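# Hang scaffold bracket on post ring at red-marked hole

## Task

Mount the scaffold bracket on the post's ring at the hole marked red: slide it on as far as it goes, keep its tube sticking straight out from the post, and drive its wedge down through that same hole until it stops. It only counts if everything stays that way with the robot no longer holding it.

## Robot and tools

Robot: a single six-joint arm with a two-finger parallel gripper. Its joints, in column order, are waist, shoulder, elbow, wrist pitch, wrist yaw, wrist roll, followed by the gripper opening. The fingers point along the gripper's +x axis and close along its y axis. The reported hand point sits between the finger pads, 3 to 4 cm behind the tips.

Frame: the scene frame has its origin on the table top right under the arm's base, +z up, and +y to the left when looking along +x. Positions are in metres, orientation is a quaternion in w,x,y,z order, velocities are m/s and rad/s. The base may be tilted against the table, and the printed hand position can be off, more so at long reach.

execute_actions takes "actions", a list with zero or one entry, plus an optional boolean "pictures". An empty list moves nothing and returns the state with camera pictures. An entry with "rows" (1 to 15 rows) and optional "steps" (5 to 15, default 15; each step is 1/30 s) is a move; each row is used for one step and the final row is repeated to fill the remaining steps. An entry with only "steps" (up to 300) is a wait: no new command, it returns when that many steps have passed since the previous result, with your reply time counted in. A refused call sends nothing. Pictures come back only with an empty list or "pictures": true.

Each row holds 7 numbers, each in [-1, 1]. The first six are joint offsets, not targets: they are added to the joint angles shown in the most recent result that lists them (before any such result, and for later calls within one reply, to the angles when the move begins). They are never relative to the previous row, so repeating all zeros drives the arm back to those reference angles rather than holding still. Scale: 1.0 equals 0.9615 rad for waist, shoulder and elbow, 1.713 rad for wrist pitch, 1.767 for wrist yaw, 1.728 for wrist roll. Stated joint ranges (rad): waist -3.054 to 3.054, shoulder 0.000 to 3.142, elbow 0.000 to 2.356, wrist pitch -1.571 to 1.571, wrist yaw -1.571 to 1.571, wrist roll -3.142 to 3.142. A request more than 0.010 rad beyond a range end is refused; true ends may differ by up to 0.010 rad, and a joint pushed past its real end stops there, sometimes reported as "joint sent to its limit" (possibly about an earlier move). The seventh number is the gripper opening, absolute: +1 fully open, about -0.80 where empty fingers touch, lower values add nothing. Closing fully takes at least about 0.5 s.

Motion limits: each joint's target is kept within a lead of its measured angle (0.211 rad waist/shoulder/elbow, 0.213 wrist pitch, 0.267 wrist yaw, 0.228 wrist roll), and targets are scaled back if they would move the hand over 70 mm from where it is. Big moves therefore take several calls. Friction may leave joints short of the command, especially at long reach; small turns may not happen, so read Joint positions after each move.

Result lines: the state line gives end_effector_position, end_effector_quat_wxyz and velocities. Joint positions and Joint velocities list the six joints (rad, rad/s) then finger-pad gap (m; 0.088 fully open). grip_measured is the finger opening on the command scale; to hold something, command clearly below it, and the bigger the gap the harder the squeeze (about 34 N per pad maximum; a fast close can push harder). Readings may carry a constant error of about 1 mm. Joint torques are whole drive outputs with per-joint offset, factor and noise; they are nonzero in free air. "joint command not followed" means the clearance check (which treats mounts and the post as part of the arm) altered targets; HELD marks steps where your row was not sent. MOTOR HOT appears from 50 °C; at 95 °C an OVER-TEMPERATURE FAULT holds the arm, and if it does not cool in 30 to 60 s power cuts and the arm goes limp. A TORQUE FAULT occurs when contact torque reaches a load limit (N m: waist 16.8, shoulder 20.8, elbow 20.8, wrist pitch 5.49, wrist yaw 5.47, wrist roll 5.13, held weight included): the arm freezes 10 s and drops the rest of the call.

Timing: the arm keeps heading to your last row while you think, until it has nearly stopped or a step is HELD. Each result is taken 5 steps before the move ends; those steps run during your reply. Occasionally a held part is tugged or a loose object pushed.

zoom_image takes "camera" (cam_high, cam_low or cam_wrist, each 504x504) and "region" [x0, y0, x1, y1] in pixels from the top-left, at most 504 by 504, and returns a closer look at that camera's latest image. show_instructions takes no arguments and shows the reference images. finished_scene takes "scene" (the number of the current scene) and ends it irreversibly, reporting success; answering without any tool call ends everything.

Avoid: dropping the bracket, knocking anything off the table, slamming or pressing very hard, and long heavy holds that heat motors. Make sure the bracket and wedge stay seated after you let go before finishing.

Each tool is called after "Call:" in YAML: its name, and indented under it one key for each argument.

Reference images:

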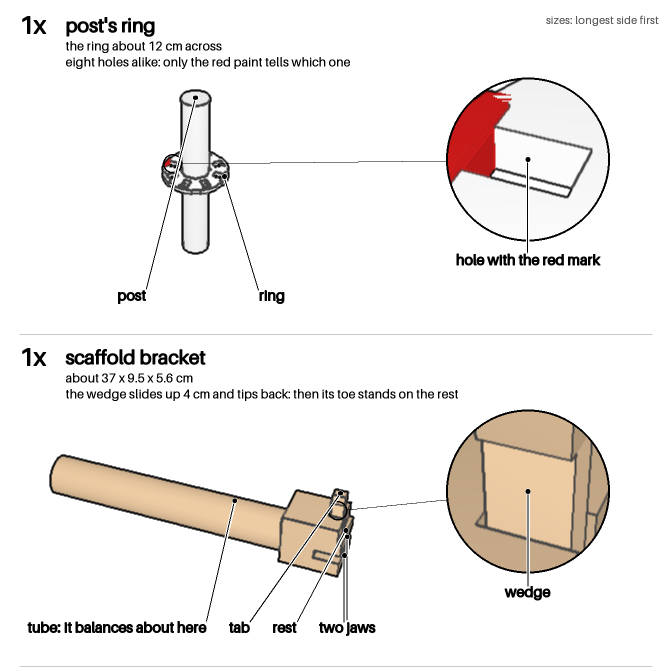

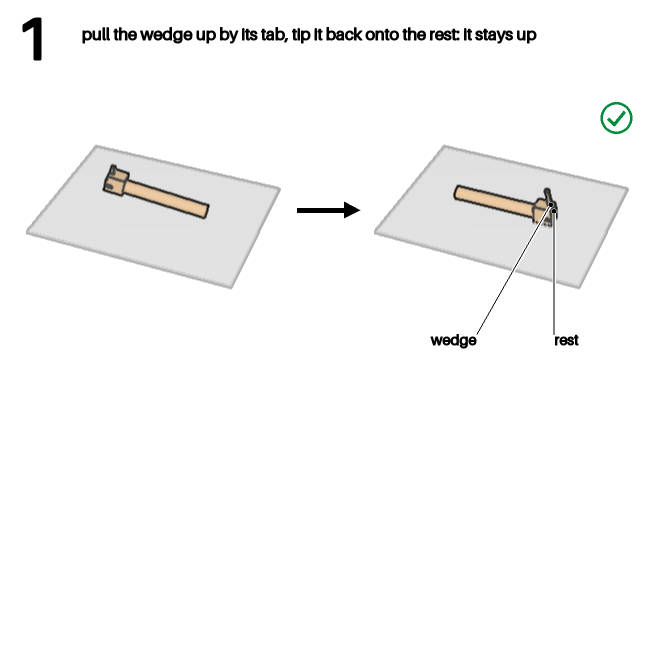

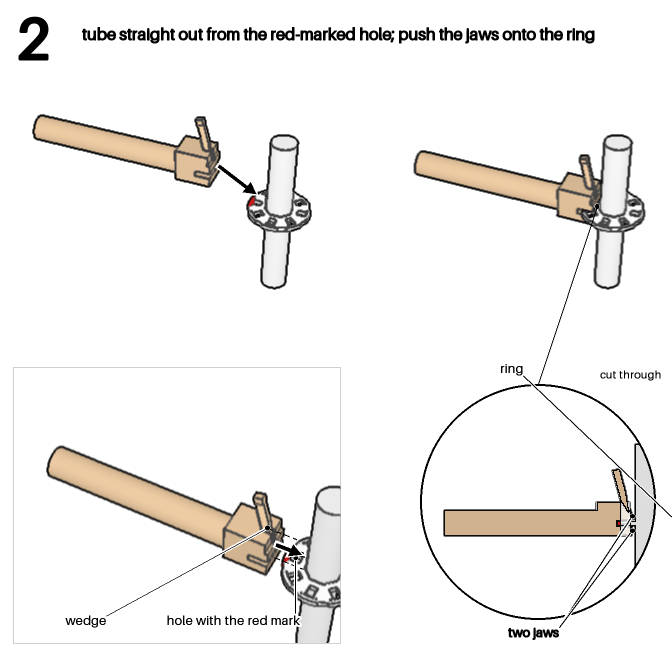

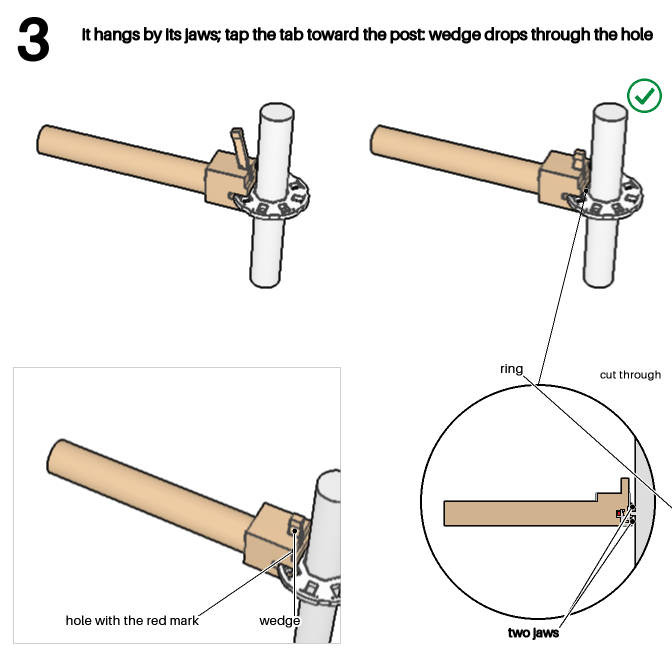

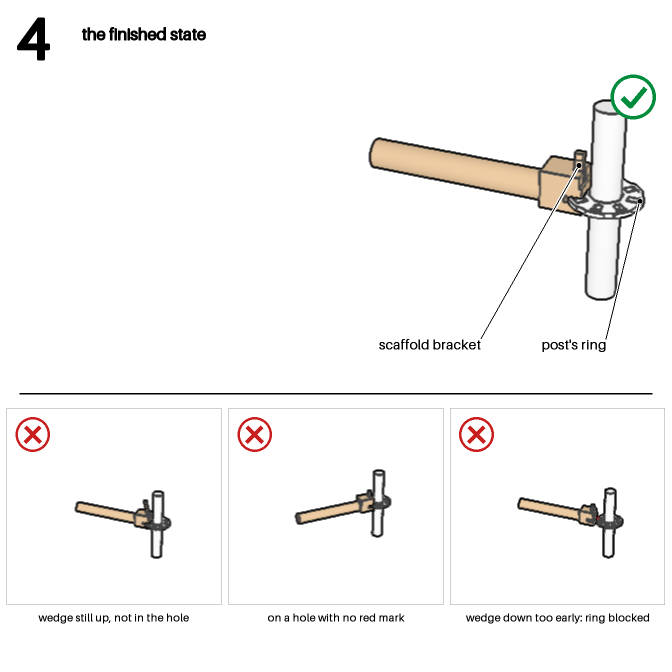

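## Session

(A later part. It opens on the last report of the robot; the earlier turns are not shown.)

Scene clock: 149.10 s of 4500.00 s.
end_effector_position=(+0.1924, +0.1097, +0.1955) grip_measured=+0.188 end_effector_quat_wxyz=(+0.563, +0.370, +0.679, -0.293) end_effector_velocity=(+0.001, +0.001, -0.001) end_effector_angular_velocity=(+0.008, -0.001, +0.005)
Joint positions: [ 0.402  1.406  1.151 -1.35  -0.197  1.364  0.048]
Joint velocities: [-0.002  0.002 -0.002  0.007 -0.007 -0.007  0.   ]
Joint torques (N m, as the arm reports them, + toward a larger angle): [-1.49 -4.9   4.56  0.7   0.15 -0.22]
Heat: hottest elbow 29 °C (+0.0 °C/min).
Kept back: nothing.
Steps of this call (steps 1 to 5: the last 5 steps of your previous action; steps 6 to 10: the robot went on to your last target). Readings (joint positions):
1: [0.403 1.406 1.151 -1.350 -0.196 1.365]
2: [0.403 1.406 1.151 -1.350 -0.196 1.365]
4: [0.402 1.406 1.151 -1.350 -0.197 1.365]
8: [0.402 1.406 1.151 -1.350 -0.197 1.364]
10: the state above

Call:
execute_actions:
  actions:
    - {"rows": [[0.006,0,0,0,0.002,0.004,-0.6],[0.006,0,0,0,0.002,0.004,-0.6],[0.006,0,0,0,0.002,0.004,-0.6],[0.006,0,0,0,0.002,0.004,-0.3],[0.006,0,0,0,0.002,0.004,0.0],[0.006,0,0,0,0.002,0.004,0.3],[0.006,0,0,0,0.002,0.004,0.6],[0.006,0,0,0,0.002,0.004,1.0]], "steps": 15}

Call:
execute_actions:
  actions:
    - {"steps": 15}
  pictures: true

Call:
zoom_image:
  camera: "cam_high"
  region: [200, 170, 330, 280]

Call:
zoom_image:
  camera: "cam_low"
  region: [180, 150, 300, 240]

Scene clock: 149.77 s of 4500.00 s.
end_effector_position=(+0.1922, +0.1098, +0.1955) grip_measured=+0.214 end_effector_quat_wxyz=(+0.563, +0.370, +0.678, -0.294) end_effector_velocity=(-0.003, +0.003, +0.003) end_effector_angular_velocity=(+0.023, +0.002, +0.024)
Joint positions: [ 0.404  1.406  1.151 -1.351 -0.194  1.368  0.049]
Joint velocities: [ 0.002 -0.007  0.002 -0.007 -0.022 -0.022  0.083]
Joint torques (N m, as the arm reports them, + toward a larger angle): [ 0.22 -4.98  4.55  0.44 -0.1   0.06]
Heat: hottest elbow 29 °C (+0.0 °C/min).
Steps of this call (steps 1 to 10: the robot went on to your last target; steps 11 to 20: the first 10 steps of this action). Readings (joint positions):
11: [0.402 1.406 1.151 -1.350 -0.197 1.363]
12: [0.402 1.406 1.151 -1.350 -0.197 1.364]
14: [0.403 1.406 1.151 -1.350 -0.195 1.365]
18: [0.404 1.406 1.151 -1.350 -0.195 1.368]
20: the state above

Scene clock: 150.27 s of 4500.00 s.
end_effector_position=(+0.1921, +0.1099, +0.1955) grip_measured=+1.000 end_effector_quat_wxyz=(+0.563, +0.370, +0.678, -0.294) end_effector_velocity=(+0.002, +0.000, +0.002) end_effector_angular_velocity=(+0.014, -0.014, -0.000)
Joint positions: [ 0.405  1.406  1.151 -1.351 -0.194  1.368  0.088]
Joint velocities: [-0.007 -0.007  0.002  0.007 -0.007 -0.007  0.   ]
Joint torques (N m, as the arm reports them, + toward a larger angle): [ 0.27 -4.91  4.63  0.45 -0.14  0.05]
Heat: hottest elbow 29 °C (+0.0 °C/min).
Kept back: nothing.
Steps of this call (steps 1 to 5: the last 5 steps of your previous action; steps 6 to 15: the robot went on to your last target). Readings (joint positions):
1: [0.405 1.406 1.151 -1.351 -0.194 1.368]
2: [0.405 1.406 1.151 -1.351 -0.194 1.368]
4: [0.405 1.406 1.151 -1.351 -0.194 1.368]
8: [0.405 1.406 1.151 -1.351 -0.194 1.368]
15: the state above
The arm was judged still, so your last target was given up. Only a new action makes it travel on or press farther. Fingers that are still opening or closing keep moving.

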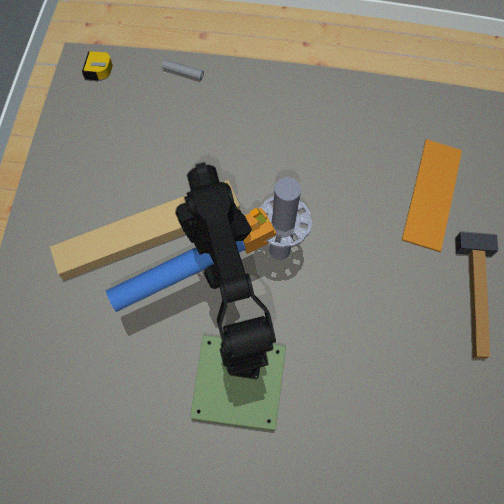

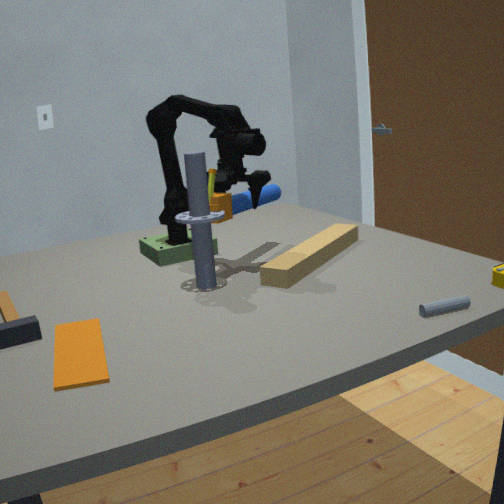

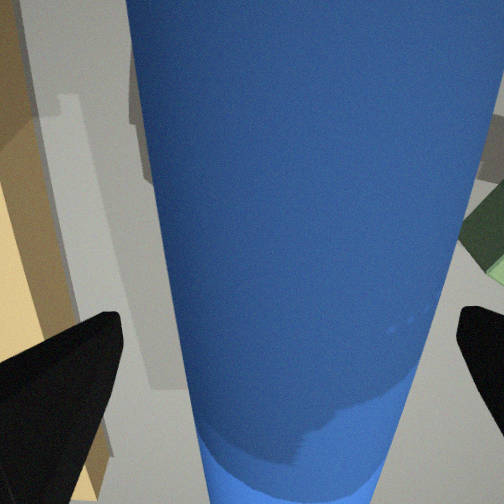

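Region (200, 170, 330, 280) of cam_high's 504x504 image, scaled by 3.877, with more detail than that image has; it fills the top 426 rows of this view, and the rest is white.

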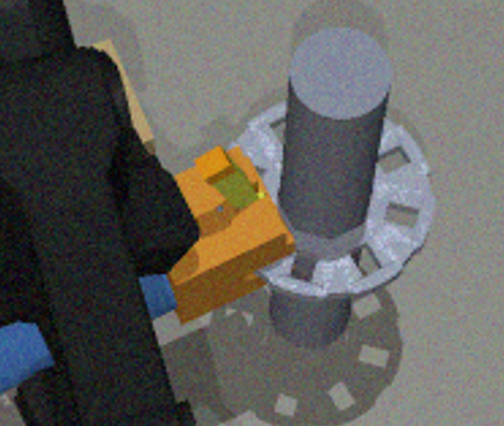

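Region (180, 150, 300, 240) of cam_low's 504x504 image, scaled by 4.200, with more detail than that image has; it fills the top 378 rows of this view, and the rest is white.

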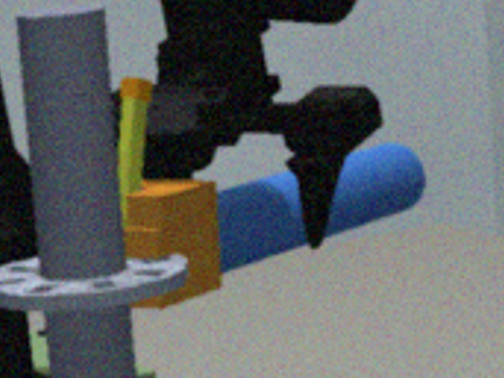

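Call:
execute_actions:
  actions:
    - {"rows": [[0,0,0.05,-0.028,0,0,1],[0,0,0.1,-0.056,0,0,1],[0,0,0.16,-0.09,0,0,1],[0,0,0.22,-0.124,0.02,0,1],[0,0,0.28,-0.157,0.05,0,1],[0,0,0.34,-0.191,0.09,0,1],[0,0,0.40,-0.225,0.13,0,0.6],[0,0,0.40,-0.225,0.17,0,0.2],[0,0,0.40,-0.225,0.20,0,-0.2],[0,0,0.40,-0.225,0.22,0,-0.6],[0,0,0.40,-0.225,0.22,0,-0.9]], "steps": 15}

Call:
execute_actions:
  actions:
    - {"steps": 20}
  pictures: true

action 0: row 5 of 11 would take arm/djoint_3 (the wrist pitch) more than 0.010 radians past the lower end of its range (-1.571 radians), so nothing of the call was run and nothing moved. Give that column a number nearer 0 in that row, or first move the joint away from that end.

Scene clock: 151.23 s of 4500.00 s.
end_effector_position=(+0.1921, +0.1099, +0.1955) grip_measured=+1.000 end_effector_quat_wxyz=(+0.563, +0.370, +0.678, -0.294) end_effector_velocity=(-0.007, -0.002, +0.001) end_effector_angular_velocity=(-0.005, +0.031, +0.005)
Joint positions: [ 0.405  1.406  1.151 -1.351 -0.194  1.368  0.088]
Joint velocities: [-0.002 -0.002  0.002 -0.037 -0.007 -0.007  0.   ]
Joint torques (N m, as the arm reports them, + toward a larger angle): [ 0.26 -4.95  4.64  0.46 -0.12  0.04]
Heat: hottest elbow 29 °C (+0.0 °C/min).
Kept back: nothing.
Steps of this call (steps 1 to 29: nothing new was sent). Readings (joint positions):
1: [0.405 1.406 1.151 -1.351 -0.194 1.368]
2: [0.405 1.406 1.151 -1.351 -0.194 1.368]
4: [0.405 1.406 1.151 -1.351 -0.194 1.368]
8: [0.405 1.406 1.151 -1.351 -0.194 1.368]
29: the state above

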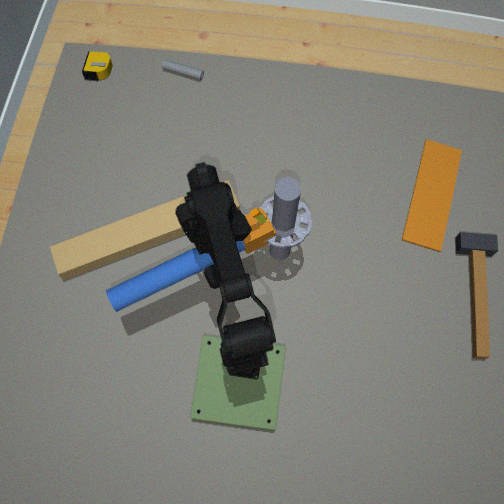

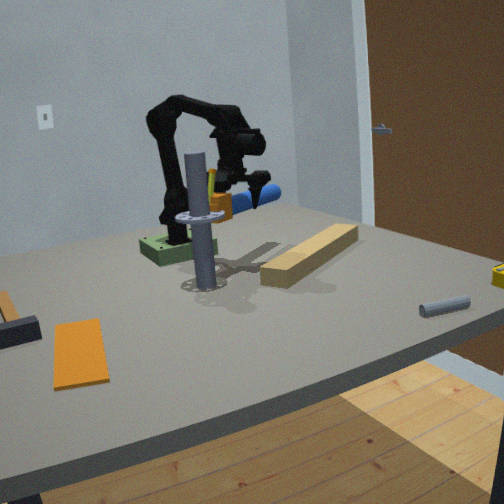

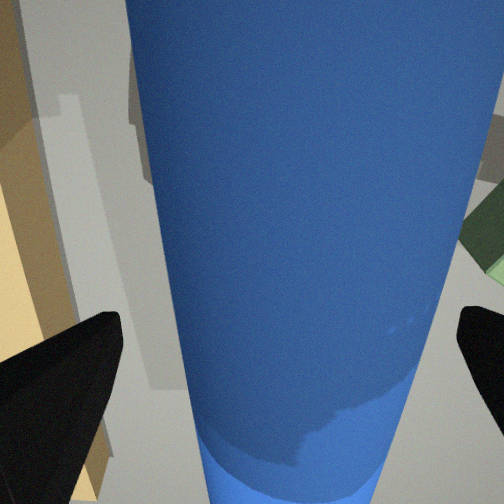

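Call:
execute_actions:
  actions:
    - {"rows": [[0,0,0.05,-0.028,0,0,1],[0,0,0.1,-0.056,0,0,1],[0,0,0.16,-0.09,0,0,1],[0,0,0.22,-0.12,0.02,0,1],[0,0,0.28,-0.12,0.05,0,1],[0,0,0.34,-0.12,0.09,0,1],[0,0,0.40,-0.12,0.13,0,0.6],[0,0,0.40,-0.12,0.17,0,0.2],[0,0,0.40,-0.12,0.20,0,-0.2],[0,0,0.40,-0.12,0.22,0,-0.6],[0,0,0.40,-0.12,0.22,0,-0.9]], "steps": 15}

Call:
execute_actions:
  actions:
    - {"steps": 25}
  pictures: true

Scene clock: 152.03 s of 4500.00 s.
end_effector_position=(+0.2248, +0.0818, +0.2796) grip_measured=+0.567 end_effector_quat_wxyz=(+0.670, +0.356, +0.573, -0.310) end_effector_velocity=(+0.091, -0.195, +0.195) end_effector_angular_velocity=(-1.130, -0.972, -0.206)
Joint positions: [ 0.405  1.404  1.492 -1.534  0.063  1.368  0.067]
Joint velocities: [-0.002 -0.11   0.618 -0.256  1.429  0.007 -0.182]
Joint torques (N m, as the arm reports them, + toward a larger angle): [-0.13 -3.89  3.65  0.29  0.14 -0.01]
Heat: hottest elbow 29 °C (+0.0 °C/min).
Steps of this call (steps 1 to 14: nothing new was sent; steps 15 to 24: the first 10 steps of this action). Readings (joint positions):
15: [0.405 1.406 1.156 -1.358 -0.194 1.369]
16: [0.405 1.407 1.170 -1.381 -0.194 1.369]
18: [0.405 1.410 1.232 -1.452 -0.189 1.369]
22: [0.405 1.410 1.429 -1.521 -0.042 1.368]
24: the state above

Scene clock: 152.87 s of 4500.00 s.
end_effector_position=(+0.2316, +0.0638, +0.2919) grip_measured=-0.785 end_effector_quat_wxyz=(+0.704, +0.335, +0.529, -0.335) end_effector_velocity=(-0.008, -0.002, -0.003) end_effector_angular_velocity=(-0.000, +0.049, +0.017)
Joint positions: [ 0.405  1.4    1.528 -1.553  0.191  1.369  0.001]
Joint velocities: [-0.007  0.002 -0.002 -0.037 -0.022 -0.022 -0.   ]
Joint torques (N m, as the arm reports them, + toward a larger angle): [-0.06 -4.16  5.27  0.59  0.29  0.  ]
Heat: hottest elbow 29 °C (+0.0 °C/min).
Kept back: nothing.
Steps of this call (steps 1 to 5: the last 5 steps of your previous action; steps 6 to 25: the robot went on to your last target). Readings (joint positions):
1: [0.405 1.401 1.507 -1.542 0.101 1.368]
2: [0.405 1.400 1.516 -1.547 0.127 1.368]
4: [0.405 1.400 1.522 -1.548 0.158 1.368]
8: [0.405 1.400 1.525 -1.553 0.182 1.368]
25: the state above

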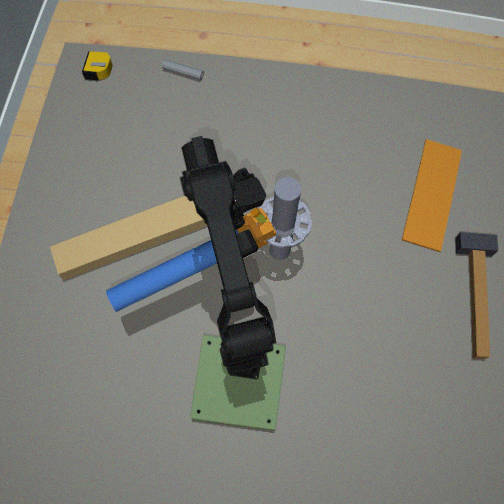

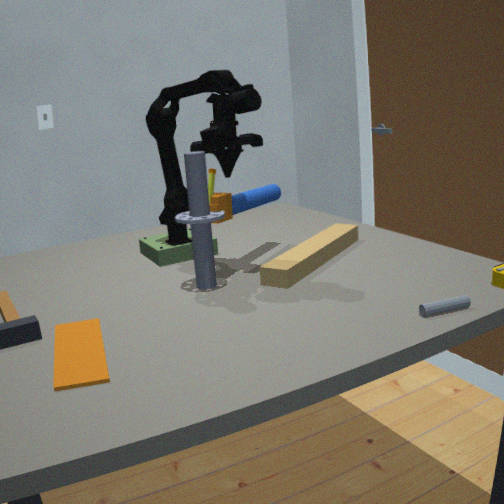

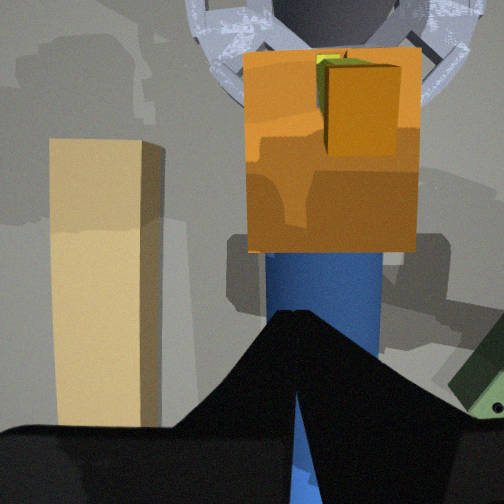

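Call:
execute_actions:
  actions:
    - {"rows": [[-0.03,0.005,-0.003,0,0,-0.017,-0.9],[-0.07,0.01,-0.007,0,0,-0.039,-0.9],[-0.11,0.016,-0.011,0,0,-0.061,-0.9],[-0.15,0.022,-0.015,0,0,-0.083,-0.9],[-0.185,0.027,-0.018,0,0,-0.103,-0.9],[-0.21,0.031,-0.021,0,0,-0.117,-0.9]], "steps": 15}

Call:
execute_actions:
  actions:
    - {"steps": 20}
  pictures: true

Scene clock: 153.67 s of 4500.00 s.
end_effector_position=(+0.2412, +0.0196, +0.2844) grip_measured=-0.785 end_effector_quat_wxyz=(+0.693, +0.314, +0.540, -0.359) end_effector_velocity=(+0.003, -0.040, -0.022) end_effector_angular_velocity=(-0.046, +0.132, +0.054)
Joint positions: [ 0.218  1.422  1.518 -1.553  0.19   1.188  0.001]
Joint velocities: [-0.168  0.046 -0.042 -0.007 -0.007 -0.227 -0.   ]
Joint torques (N m, as the arm reports them, + toward a larger angle): [ 0.12 -4.41  3.92  0.74  0.17 -0.09]
Heat: hottest elbow 29 °C (+0.0 °C/min).
Steps of this call (steps 1 to 14: the robot went on to your last target; steps 15 to 24: the first 10 steps of this action). Readings (joint positions):
15: [0.403 1.400 1.528 -1.553 0.191 1.363]
16: [0.393 1.401 1.528 -1.553 0.191 1.349]
18: [0.348 1.403 1.528 -1.553 0.191 1.301]
22: [0.238 1.417 1.522 -1.553 0.191 1.207]
24: the state above

Scene clock: 154.33 s of 4500.00 s.
end_effector_position=(+0.2415, +0.0169, +0.2837) grip_measured=-0.785 end_effector_quat_wxyz=(+0.694, +0.310, +0.543, -0.358) end_effector_velocity=(-0.000, -0.003, +0.000) end_effector_angular_velocity=(-0.007, -0.007, -0.001)
Joint positions: [ 0.207  1.423  1.517 -1.553  0.19   1.169  0.001]
Joint velocities: [-0.007 -0.007 -0.007  0.007  0.007 -0.007  0.   ]
Joint torques (N m, as the arm reports them, + toward a larger angle): [-0.41 -4.22  3.82  0.75  0.2  -0.07]
Heat: hottest elbow 29 °C (+0.0 °C/min).
Kept back: nothing.
Steps of this call (steps 1 to 5: the last 5 steps of your previous action; steps 6 to 20: the robot went on to your last target). Readings (joint positions):
1: [0.215 1.423 1.517 -1.553 0.190 1.183]
2: [0.212 1.423 1.517 -1.553 0.190 1.179]
4: [0.210 1.423 1.517 -1.553 0.190 1.174]
8: [0.208 1.423 1.517 -1.553 0.190 1.170]
20: the state above

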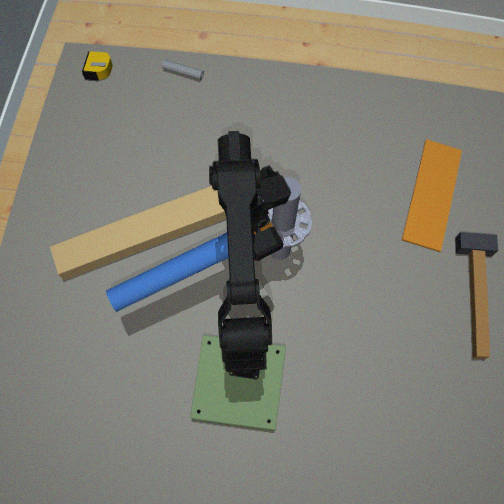

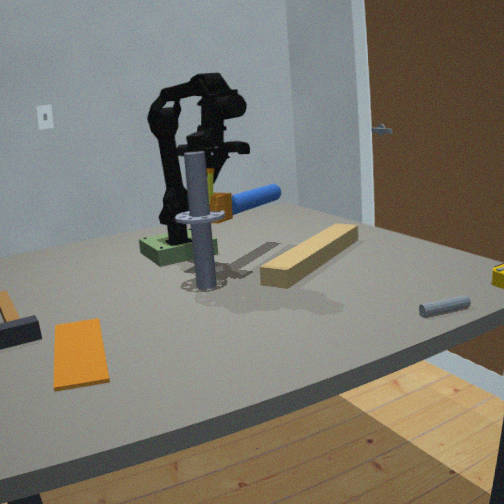

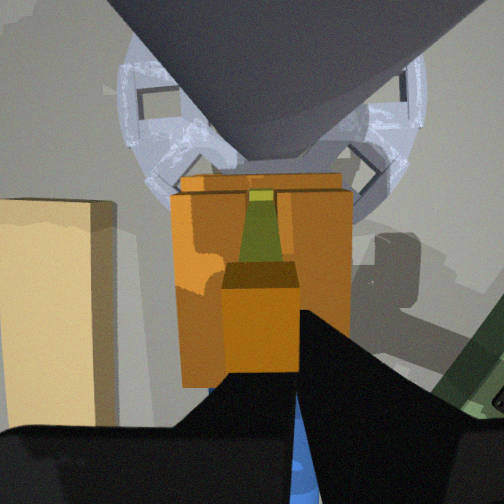

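Call:
zoom_image:
  camera: "cam_low"
  region: [170, 120, 270, 230]

Region (170, 120, 270, 230) of cam_low's 504x504 image, scaled by 4.582, with more detail than that image has; it fills the left 458 columns of this view, and the rest is white.

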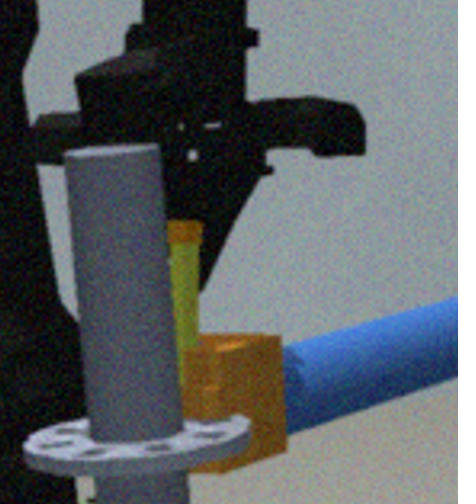

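Call:
execute_actions:
  actions:
    - {"rows": [[-0.008,0,0,0,0,-0.004,-0.9],[-0.016,0,0,0,0,-0.009,-0.9],[-0.024,0,0,0,0,-0.013,-0.9]], "steps": 12}

Call:
execute_actions:
  actions:
    - {"steps": 10}
  pictures: true

Call:
zoom_image:
  camera: "cam_low"
  region: [170, 120, 270, 230]

Scene clock: 155.13 s of 4500.00 s.
end_effector_position=(+0.2418, +0.0125, +0.2837) grip_measured=-0.785 end_effector_quat_wxyz=(+0.693, +0.309, +0.543, -0.359) end_effector_velocity=(-0.005, -0.011, -0.001) end_effector_angular_velocity=(-0.016, +0.027, -0.002)
Joint positions: [ 0.189  1.423  1.517 -1.553  0.19   1.151  0.001]
Joint velocities: [-0.037 -0.002 -0.002 -0.022  0.007 -0.037 -0.   ]
Joint torques (N m, as the arm reports them, + toward a larger angle): [-0.31 -5.    4.59  0.73  0.14 -0.08]
Heat: hottest elbow 29 °C (+0.0 °C/min).
Steps of this call (steps 1 to 15: the robot went on to your last target; steps 16 to 17: nothing new was sent; steps 18 to 24: the first 7 steps of this action). Readings (joint positions):
18: [0.207 1.423 1.517 -1.553 0.190 1.167]
19: [0.205 1.423 1.517 -1.553 0.190 1.164]
21: [0.197 1.423 1.517 -1.553 0.190 1.157]
24: the state above

Scene clock: 155.47 s of 4500.00 s.
end_effector_position=(+0.2418, +0.0120, +0.2837) grip_measured=-0.785 end_effector_quat_wxyz=(+0.693, +0.309, +0.543, -0.359) end_effector_velocity=(-0.006, +0.000, -0.003) end_effector_angular_velocity=(+0.016, +0.031, +0.003)
Joint positions: [ 0.187  1.423  1.517 -1.553  0.19   1.149  0.001]
Joint velocities: [-0.007 -0.002 -0.007 -0.022 -0.022 -0.007 -0.   ]
Joint torques (N m, as the arm reports them, + toward a larger angle): [-0.32 -5.01  4.58  0.74  0.14 -0.06]
Heat: hottest elbow 29 °C (+0.0 °C/min).
Kept back: nothing.
Steps of this call (steps 1 to 5: the last 5 steps of your previous action; steps 6 to 10: the robot went on to your last target). Readings (joint positions):
1: [0.188 1.423 1.517 -1.553 0.190 1.151]
2: [0.187 1.423 1.517 -1.553 0.190 1.150]
4: [0.187 1.423 1.517 -1.553 0.190 1.149]
8: [0.187 1.423 1.517 -1.553 0.190 1.149]
10: the state above

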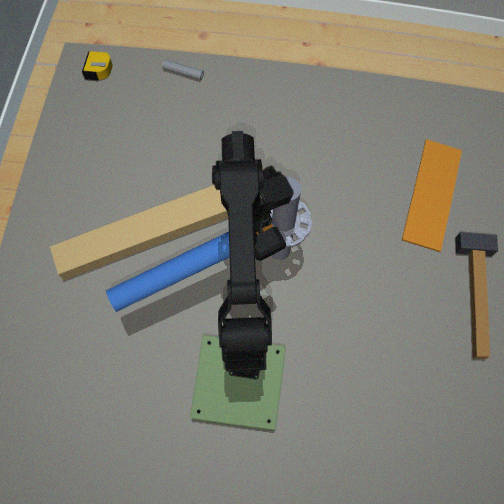

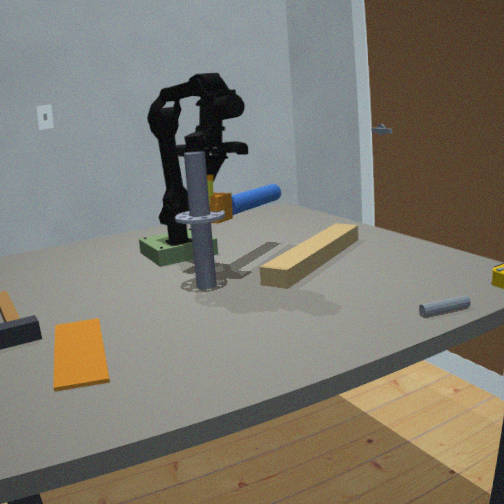

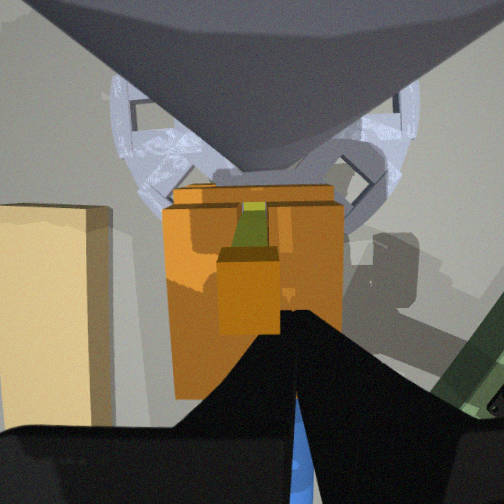

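Region (170, 120, 270, 230) of cam_low's 504x504 image, scaled by 4.582, with more detail than that image has; it fills the left 458 columns of this view, and the rest is white.

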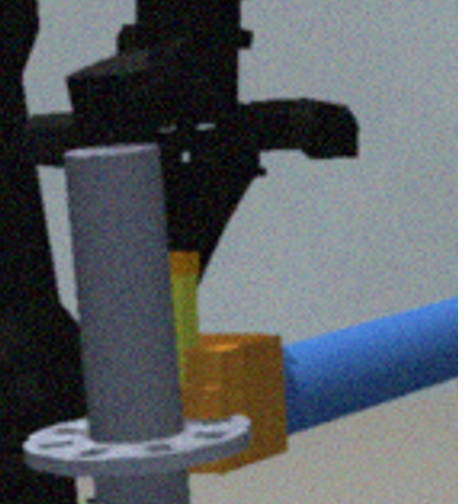

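Call:
execute_actions:
  actions:
    - {"rows": [[0,0,0.03,0,0,0,-0.9],[0,0,0.06,0,0,0,-0.7],[0,0,0.08,0,0,0,-0.4],[0,0,0.08,0,0,0,-0.2]], "steps": 15}

Call:
execute_actions:
  actions:
    - {"steps": 12}
  pictures: true

Scene clock: 157.23 s of 4500.00 s.
end_effector_position=(+0.2497, +0.0133, +0.3019) grip_measured=-0.250 end_effector_quat_wxyz=(+0.709, +0.325, +0.522, -0.346) end_effector_velocity=(-0.003, +0.000, -0.002) end_effector_angular_velocity=(+0.007, +0.012, -0.008)
Joint positions: [ 0.187  1.423  1.584 -1.553  0.19   1.148  0.027]
Joint velocities: [-0.002 -0.002 -0.007 -0.007 -0.007  0.007  0.023]
Joint torques (N m, as the arm reports them, + toward a larger angle): [-0.03 -4.93  5.36  0.87  0.14 -0.01]
Heat: hottest elbow 29 °C (+0.0 °C/min).
Steps of this call (steps 1 to 15: the robot went on to your last target; steps 16 to 43: nothing new was sent; steps 44 to 53: the first 10 steps of this action). Readings (joint positions):
44: [0.187 1.423 1.519 -1.553 0.190 1.148]
45: [0.187 1.424 1.526 -1.553 0.190 1.148]
47: [0.187 1.424 1.552 -1.553 0.190 1.148]
51: [0.187 1.423 1.583 -1.553 0.190 1.148]
53: the state above

Scene clock: 157.63 s of 4500.00 s.
end_effector_position=(+0.2498, +0.0134, +0.3023) grip_measured=-0.201 end_effector_quat_wxyz=(+0.709, +0.325, +0.522, -0.345) end_effector_velocity=(-0.006, +0.002, -0.002) end_effector_angular_velocity=(+0.016, +0.026, +0.009)
Joint positions: [ 0.187  1.423  1.586 -1.553  0.19   1.148  0.029]
Joint velocities: [-0.002 -0.002 -0.002 -0.022 -0.022 -0.007  0.   ]
Joint torques (N m, as the arm reports them, + toward a larger angle): [-0.02 -4.93  5.28  0.88  0.12 -0.02]
Heat: hottest elbow 29 °C (+0.0 °C/min).
Kept back: nothing.
Steps of this call (steps 1 to 5: the last 5 steps of your previous action; steps 6 to 12: the robot went on to your last target). Readings (joint positions):
1: [0.187 1.423 1.584 -1.553 0.190 1.148]
2: [0.187 1.423 1.585 -1.553 0.190 1.148]
4: [0.187 1.423 1.586 -1.553 0.190 1.148]
8: [0.187 1.423 1.586 -1.553 0.190 1.148]
12: the state above

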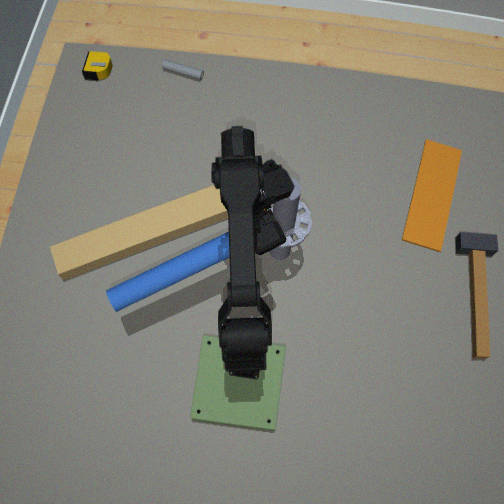

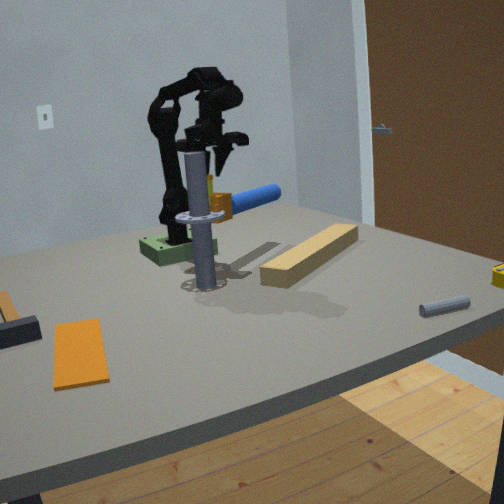

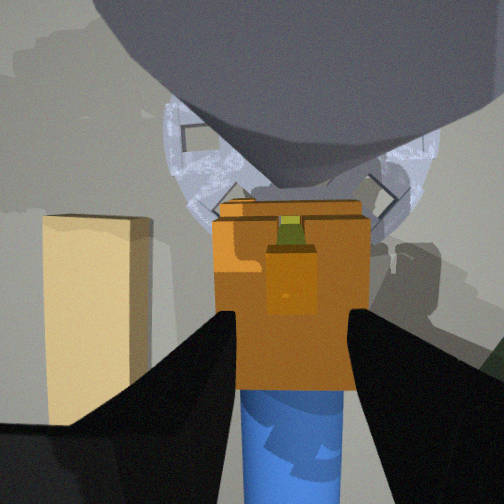

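Call:
execute_actions:
  actions:
    - {"rows": [[-0.004,-0.002,-0.026,0.014,0,-0.002,-0.2],[-0.008,-0.004,-0.053,0.027,0,-0.005,-0.2],[-0.013,-0.007,-0.08,0.041,0,-0.007,-0.2],[-0.017,-0.009,-0.106,0.054,0,-0.010,-0.2],[-0.021,-0.011,-0.132,0.068,0,-0.012,-0.2]], "steps": 15}

Call:
execute_actions:
  actions:
    - {"steps": 12}
  pictures: true

Call:
zoom_image:
  camera: "cam_low"
  region: [170, 120, 270, 230]

Scene clock: 158.93 s of 4500.00 s.
end_effector_position=(+0.2570, +0.0104, +0.2769) grip_measured=-0.200 end_effector_quat_wxyz=(+0.708, +0.322, +0.523, -0.347) end_effector_velocity=(+0.014, -0.001, -0.014) end_effector_angular_velocity=(+0.010, -0.041, +0.005)
Joint positions: [ 0.17   1.416  1.473 -1.451  0.19   1.132  0.029]
Joint velocities: [-0.017 -0.002 -0.066  0.11  -0.007 -0.022  0.   ]
Joint torques (N m, as the arm reports them, + toward a larger angle): [-0.22 -5.75  4.08  1.16  0.13 -0.08]
Heat: hottest elbow 29 °C (+0.0 °C/min).
Steps of this call (steps 1 to 15: the robot went on to your last target; steps 16 to 29: nothing new was sent; steps 30 to 39: the first 10 steps of this action). Readings (joint positions):
30: [0.187 1.423 1.585 -1.551 0.190 1.148]
31: [0.186 1.422 1.579 -1.540 0.190 1.148]
33: [0.183 1.418 1.552 -1.508 0.190 1.142]
37: [0.172 1.416 1.484 -1.459 0.190 1.133]
39: the state above

Scene clock: 159.33 s of 4500.00 s.
end_effector_position=(+0.2587, +0.0104, +0.2760) grip_measured=-0.200 end_effector_quat_wxyz=(+0.710, +0.324, +0.521, -0.346) end_effector_velocity=(+0.000, +0.000, -0.001) end_effector_angular_velocity=(+0.006, -0.000, +0.006)
Joint positions: [ 0.17   1.416  1.469 -1.44   0.19   1.13   0.029]
Joint velocities: [-0.002 -0.002 -0.007  0.007 -0.007 -0.007 -0.   ]
Joint torques (N m, as the arm reports them, + toward a larger angle): [-0.33 -5.69  3.87  1.06  0.13 -0.08]
Heat: hottest elbow 29 °C (+0.0 °C/min).
Kept back: nothing.
Steps of this call (steps 1 to 5: the last 5 steps of your previous action; steps 6 to 12: the robot went on to your last target). Readings (joint positions):
1: [0.170 1.416 1.472 -1.447 0.190 1.131]
2: [0.170 1.416 1.472 -1.444 0.190 1.131]
4: [0.170 1.416 1.471 -1.442 0.190 1.130]
8: [0.170 1.416 1.469 -1.440 0.190 1.130]
12: the state above

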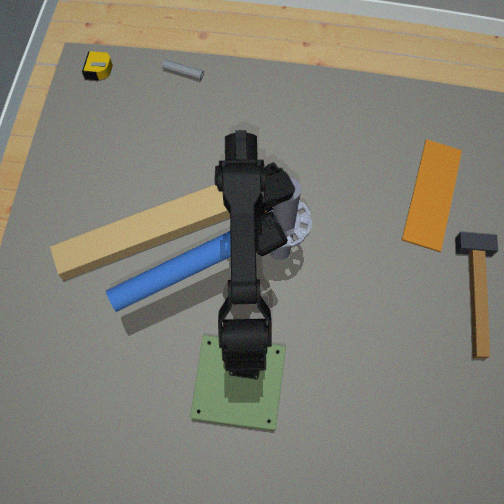

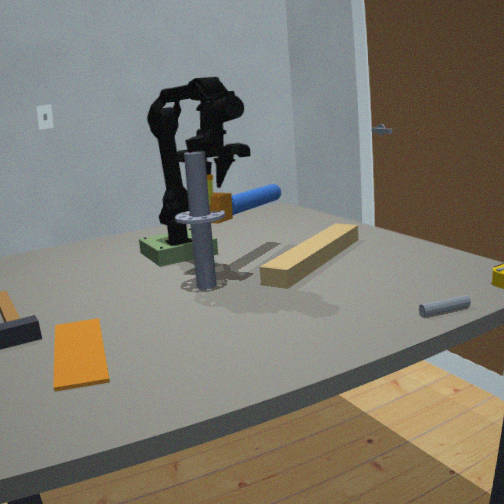

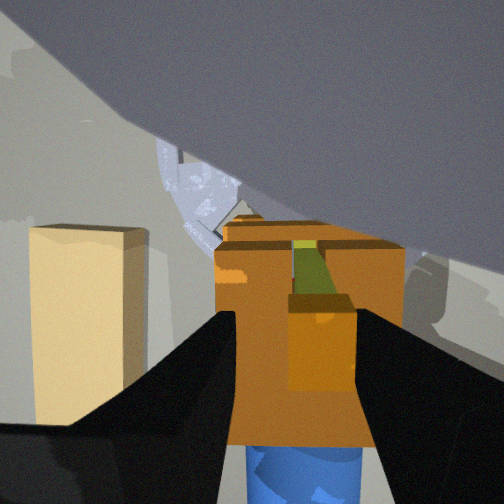

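Region (170, 120, 270, 230) of cam_low's 504x504 image, scaled by 4.582, with more detail than that image has; it fills the left 458 columns of this view, and the rest is white.

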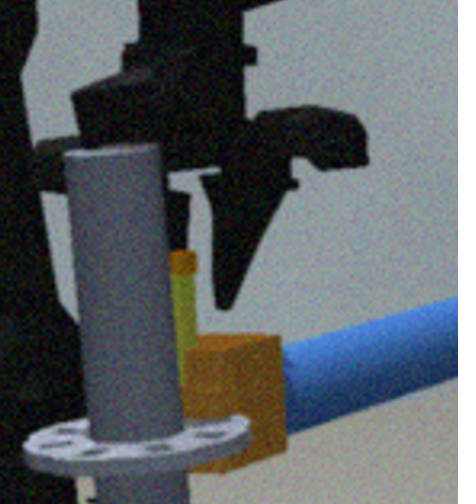

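Call:
execute_actions:
  actions:
    - {"rows": [[-0.005,-0.007,-0.006,-0.001,0,-0.003,-0.2],[-0.010,-0.015,-0.012,-0.002,0,-0.005,-0.2],[-0.014,-0.022,-0.018,-0.0025,0,-0.008,-0.2],[-0.019,-0.029,-0.023,-0.003,0,-0.010,-0.2],[-0.023,-0.037,-0.029,-0.004,0,-0.013,-0.2],[-0.028,-0.044,-0.035,-0.005,0,-0.0155,-0.2]], "steps": 15}

Call:
execute_actions:
  actions:
    - {"steps": 12}
  pictures: true

Call:
zoom_image:
  camera: "cam_low"
  region: [170, 120, 270, 230]

Scene clock: 160.23 s of 4500.00 s.
end_effector_position=(+0.2509, +0.0035, +0.2779) grip_measured=-0.200 end_effector_quat_wxyz=(+0.712, +0.323, +0.519, -0.347) end_effector_velocity=(-0.011, -0.007, +0.008) end_effector_angular_velocity=(+0.000, -0.022, +0.024)
Joint positions: [ 0.147  1.382  1.448 -1.445  0.19   1.108  0.029]
Joint velocities: [-0.027 -0.056 -0.017 -0.007 -0.007 -0.051 -0.   ]
Joint torques (N m, as the arm reports them, + toward a larger angle): [-0.29 -5.37  3.81  0.74  0.12 -0.09]
Heat: hottest elbow 29 °C (+0.0 °C/min).
Steps of this call (steps 1 to 17: the robot went on to your last target; steps 18 to 27: the first 10 steps of this action). Readings (joint positions):
18: [0.169 1.416 1.469 -1.440 0.190 1.129]
19: [0.168 1.416 1.468 -1.440 0.190 1.128]
21: [0.164 1.410 1.464 -1.440 0.190 1.122]
25: [0.150 1.388 1.450 -1.445 0.190 1.111]
27: the state above

Scene clock: 160.63 s of 4500.00 s.
end_effector_position=(+0.2502, +0.0030, +0.2774) grip_measured=-0.200 end_effector_quat_wxyz=(+0.711, +0.323, +0.519, -0.347) end_effector_velocity=(-0.002, +0.002, -0.001) end_effector_angular_velocity=(+0.016, +0.014, +0.023)
Joint positions: [ 0.146  1.38   1.445 -1.445  0.19   1.105  0.029]
Joint velocities: [-0.002 -0.002 -0.002 -0.007 -0.022 -0.022  0.   ]
Joint torques (N m, as the arm reports them, + toward a larger angle): [-0.29 -5.66  3.89  0.68  0.13 -0.08]
Heat: hottest elbow 29 °C (-1.0 °C/min).
Kept back: nothing.
Steps of this call (steps 1 to 5: the last 5 steps of your previous action; steps 6 to 12: the robot went on to your last target). Readings (joint positions):
1: [0.147 1.381 1.447 -1.445 0.190 1.107]
2: [0.146 1.381 1.447 -1.445 0.190 1.107]
4: [0.146 1.380 1.446 -1.445 0.190 1.106]
8: [0.146 1.380 1.445 -1.445 0.190 1.106]
12: the state above

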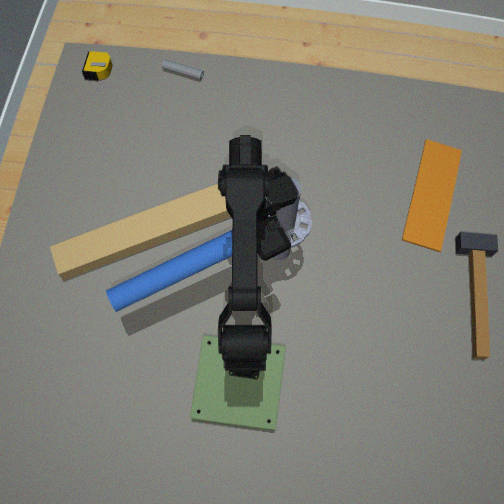

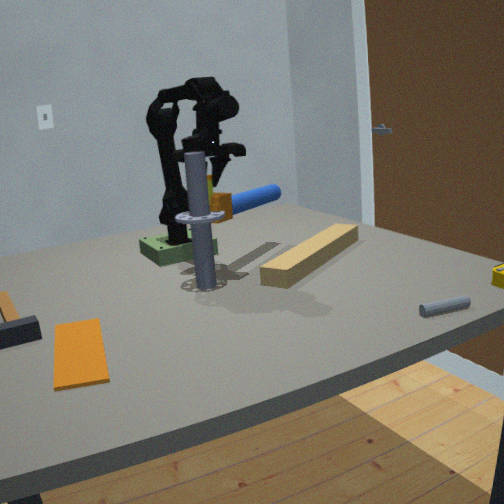

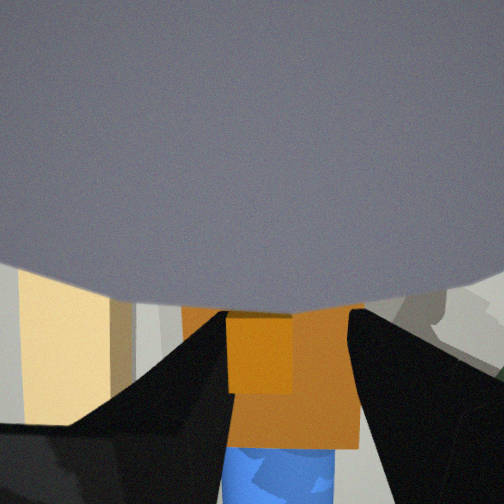

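Region (170, 120, 270, 230) of cam_low's 504x504 image, scaled by 4.582, with more detail than that image has; it fills the left 458 columns of this view, and the rest is white.

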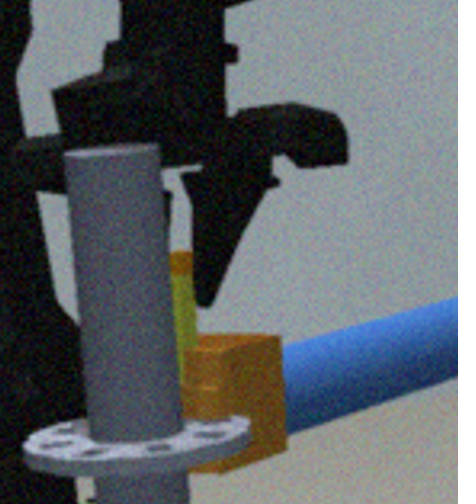

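Call:
execute_actions:
  actions:
    - {"rows": [[-0.003,-0.005,-0.004,-0.0005,0,-0.002,-0.2],[-0.006,-0.010,-0.008,-0.001,0,-0.003,-0.2],[-0.009,-0.015,-0.012,-0.0015,0,-0.005,-0.2],[-0.012,-0.020,-0.016,-0.002,0,-0.007,-0.2],[-0.014,-0.024,-0.019,-0.0025,0,-0.008,-0.2]], "steps": 15}

Call:
execute_actions:
  actions:
    - {"steps": 12}
  pictures: true

Call:
zoom_image:
  camera: "cam_low"
  region: [170, 120, 270, 230]

Scene clock: 161.27 s of 4500.00 s.
end_effector_position=(+0.2490, +0.0022, +0.2789) grip_measured=-0.197 end_effector_quat_wxyz=(+0.715, +0.323, +0.518, -0.342) end_effector_velocity=(-0.001, +0.000, +0.001) end_effector_angular_velocity=(+0.007, -0.010, +0.006)
Joint positions: [ 0.141  1.369  1.441 -1.441  0.186  1.094  0.029]
Joint velocities: [-0.002 -0.012 -0.007  0.007 -0.007 -0.007 -0.   ]
Joint torques (N m, as the arm reports them, + toward a larger angle): [-0.93 -5.99  3.57  0.33  0.26 -0.06]
Heat: hottest elbow 29 °C (-1.0 °C/min).
Steps of this call (steps 1 to 9: the robot went on to your last target; steps 10 to 19: the first 10 steps of this action). Readings (joint positions):
10: [0.146 1.380 1.445 -1.445 0.190 1.105]
11: [0.146 1.380 1.445 -1.445 0.190 1.104]
13: [0.143 1.377 1.443 -1.445 0.190 1.101]
17: [0.141 1.370 1.441 -1.441 0.187 1.095]
19: the state above

Scene clock: 161.67 s of 4500.00 s.
end_effector_position=(+0.2488, +0.0023, +0.2788) grip_measured=-0.197 end_effector_quat_wxyz=(+0.715, +0.323, +0.518, -0.342) end_effector_velocity=(-0.002, +0.000, -0.001) end_effector_angular_velocity=(+0.005, +0.009, +0.006)
Joint positions: [ 0.141  1.368  1.44  -1.441  0.186  1.093  0.029]
Joint velocities: [-0.002 -0.002 -0.002 -0.007 -0.007 -0.007 -0.   ]
Joint torques (N m, as the arm reports them, + toward a larger angle): [-0.96 -6.18  3.62  0.29  0.27 -0.06]
Heat: hottest elbow 29 °C (-1.0 °C/min).
Kept back: nothing.
Steps of this call (steps 1 to 5: the last 5 steps of your previous action; steps 6 to 12: the robot went on to your last target). Readings (joint positions):
1: [0.141 1.369 1.440 -1.441 0.186 1.093]
2: [0.141 1.369 1.440 -1.441 0.186 1.093]
4: [0.141 1.369 1.440 -1.441 0.186 1.093]
8: [0.141 1.368 1.440 -1.441 0.186 1.093]
12: the state above

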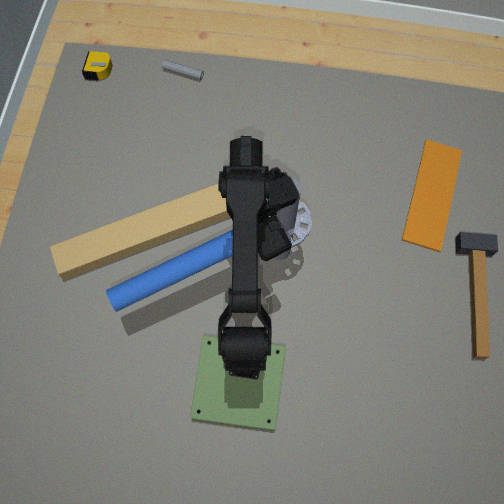

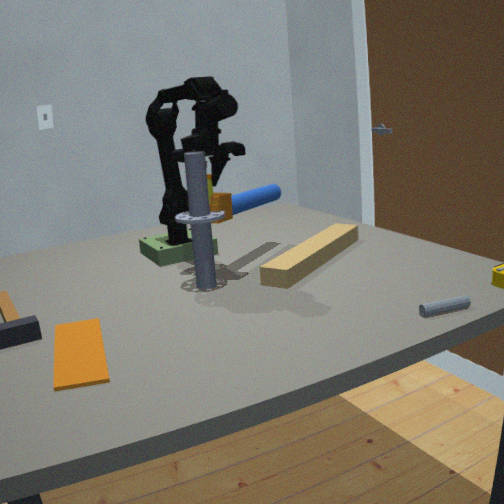

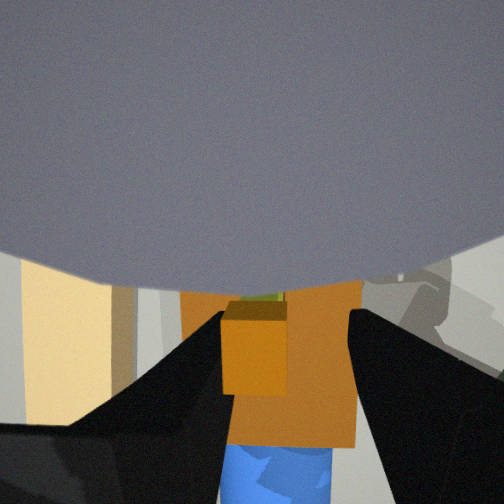

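Region (170, 120, 270, 230) of cam_low's 504x504 image, scaled by 4.582, with more detail than that image has; it fills the left 458 columns of this view, and the rest is white.

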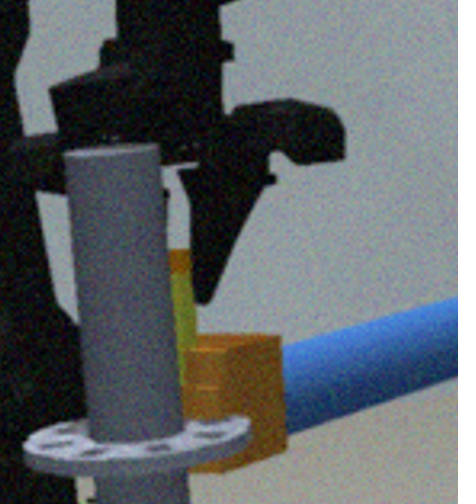

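Call:
execute_actions:
  actions:
    - {"rows": [[0.03,0,0.02,0,0,0.017,-0.2],[0.06,0,0.05,0,0,0.034,0.2],[0.10,0,0.08,-0.02,0,0.055,0.6],[0.15,0.01,0.08,-0.02,-0.04,0.083,1],[0.20,0.02,0.08,-0.02,-0.08,0.11,1],[0.25,0.03,0.08,-0.02,-0.12,0.14,1],[0.275,0.04,0.08,-0.02,-0.16,0.16,1]], "steps": 15}

Call:
execute_actions:
  actions:
    - {"steps": 15}

Scene clock: 162.47 s of 4500.00 s.
end_effector_position=(+0.2341, +0.0966, +0.2901) grip_measured=+0.837 end_effector_quat_wxyz=(+0.665, +0.397, +0.580, -0.251) end_effector_velocity=(-0.054, +0.153, -0.038) end_effector_angular_velocity=(+0.425, +0.424, +0.087)
Joint positions: [ 0.381  1.39   1.509 -1.469 -0.047  1.33   0.08 ]
Joint velocities: [ 0.354  0.159 -0.002 -0.066 -0.476  0.388  0.175]
Joint torques (N m, as the arm reports them, + toward a larger angle): [-0.83 -4.31  5.28  0.72 -0.09  0.08]
Heat: hottest elbow 29 °C (-1.0 °C/min).
Steps of this call (steps 1 to 14: the robot went on to your last target; steps 15 to 24: the first 10 steps of this action). Readings (joint positions):
15: [0.144 1.368 1.440 -1.441 0.186 1.097]
16: [0.152 1.368 1.444 -1.445 0.186 1.110]
18: [0.192 1.370 1.469 -1.456 0.178 1.157]
22: [0.339 1.379 1.507 -1.465 0.003 1.294]
24: the state above

Scene clock: 162.97 s of 4500.00 s.
end_effector_position=(+0.2301, +0.1085, +0.2879) grip_measured=+1.000 end_effector_quat_wxyz=(+0.646, +0.408, +0.596, -0.247) end_effector_velocity=(-0.006, -0.000, -0.001) end_effector_angular_velocity=(-0.005, +0.019, +0.025)
Joint positions: [ 0.403  1.401  1.509 -1.472 -0.093  1.367  0.088]
Joint velocities: [ 0.002 -0.002 -0.002 -0.022 -0.007 -0.022  0.   ]
Joint torques (N m, as the arm reports them, + toward a larger angle): [ 0.26 -4.19  5.36  0.71 -0.25  0.05]
Heat: hottest elbow 29 °C (-1.0 °C/min).
Kept back: nothing.
Steps of this call (steps 1 to 5: the last 5 steps of your previous action; steps 6 to 15: the robot went on to your last target). Readings (joint positions):
1: [0.390 1.395 1.509 -1.471 -0.060 1.340]
2: [0.394 1.398 1.509 -1.471 -0.069 1.348]
4: [0.398 1.400 1.509 -1.471 -0.080 1.357]
8: [0.401 1.401 1.509 -1.472 -0.090 1.365]
15: the state above


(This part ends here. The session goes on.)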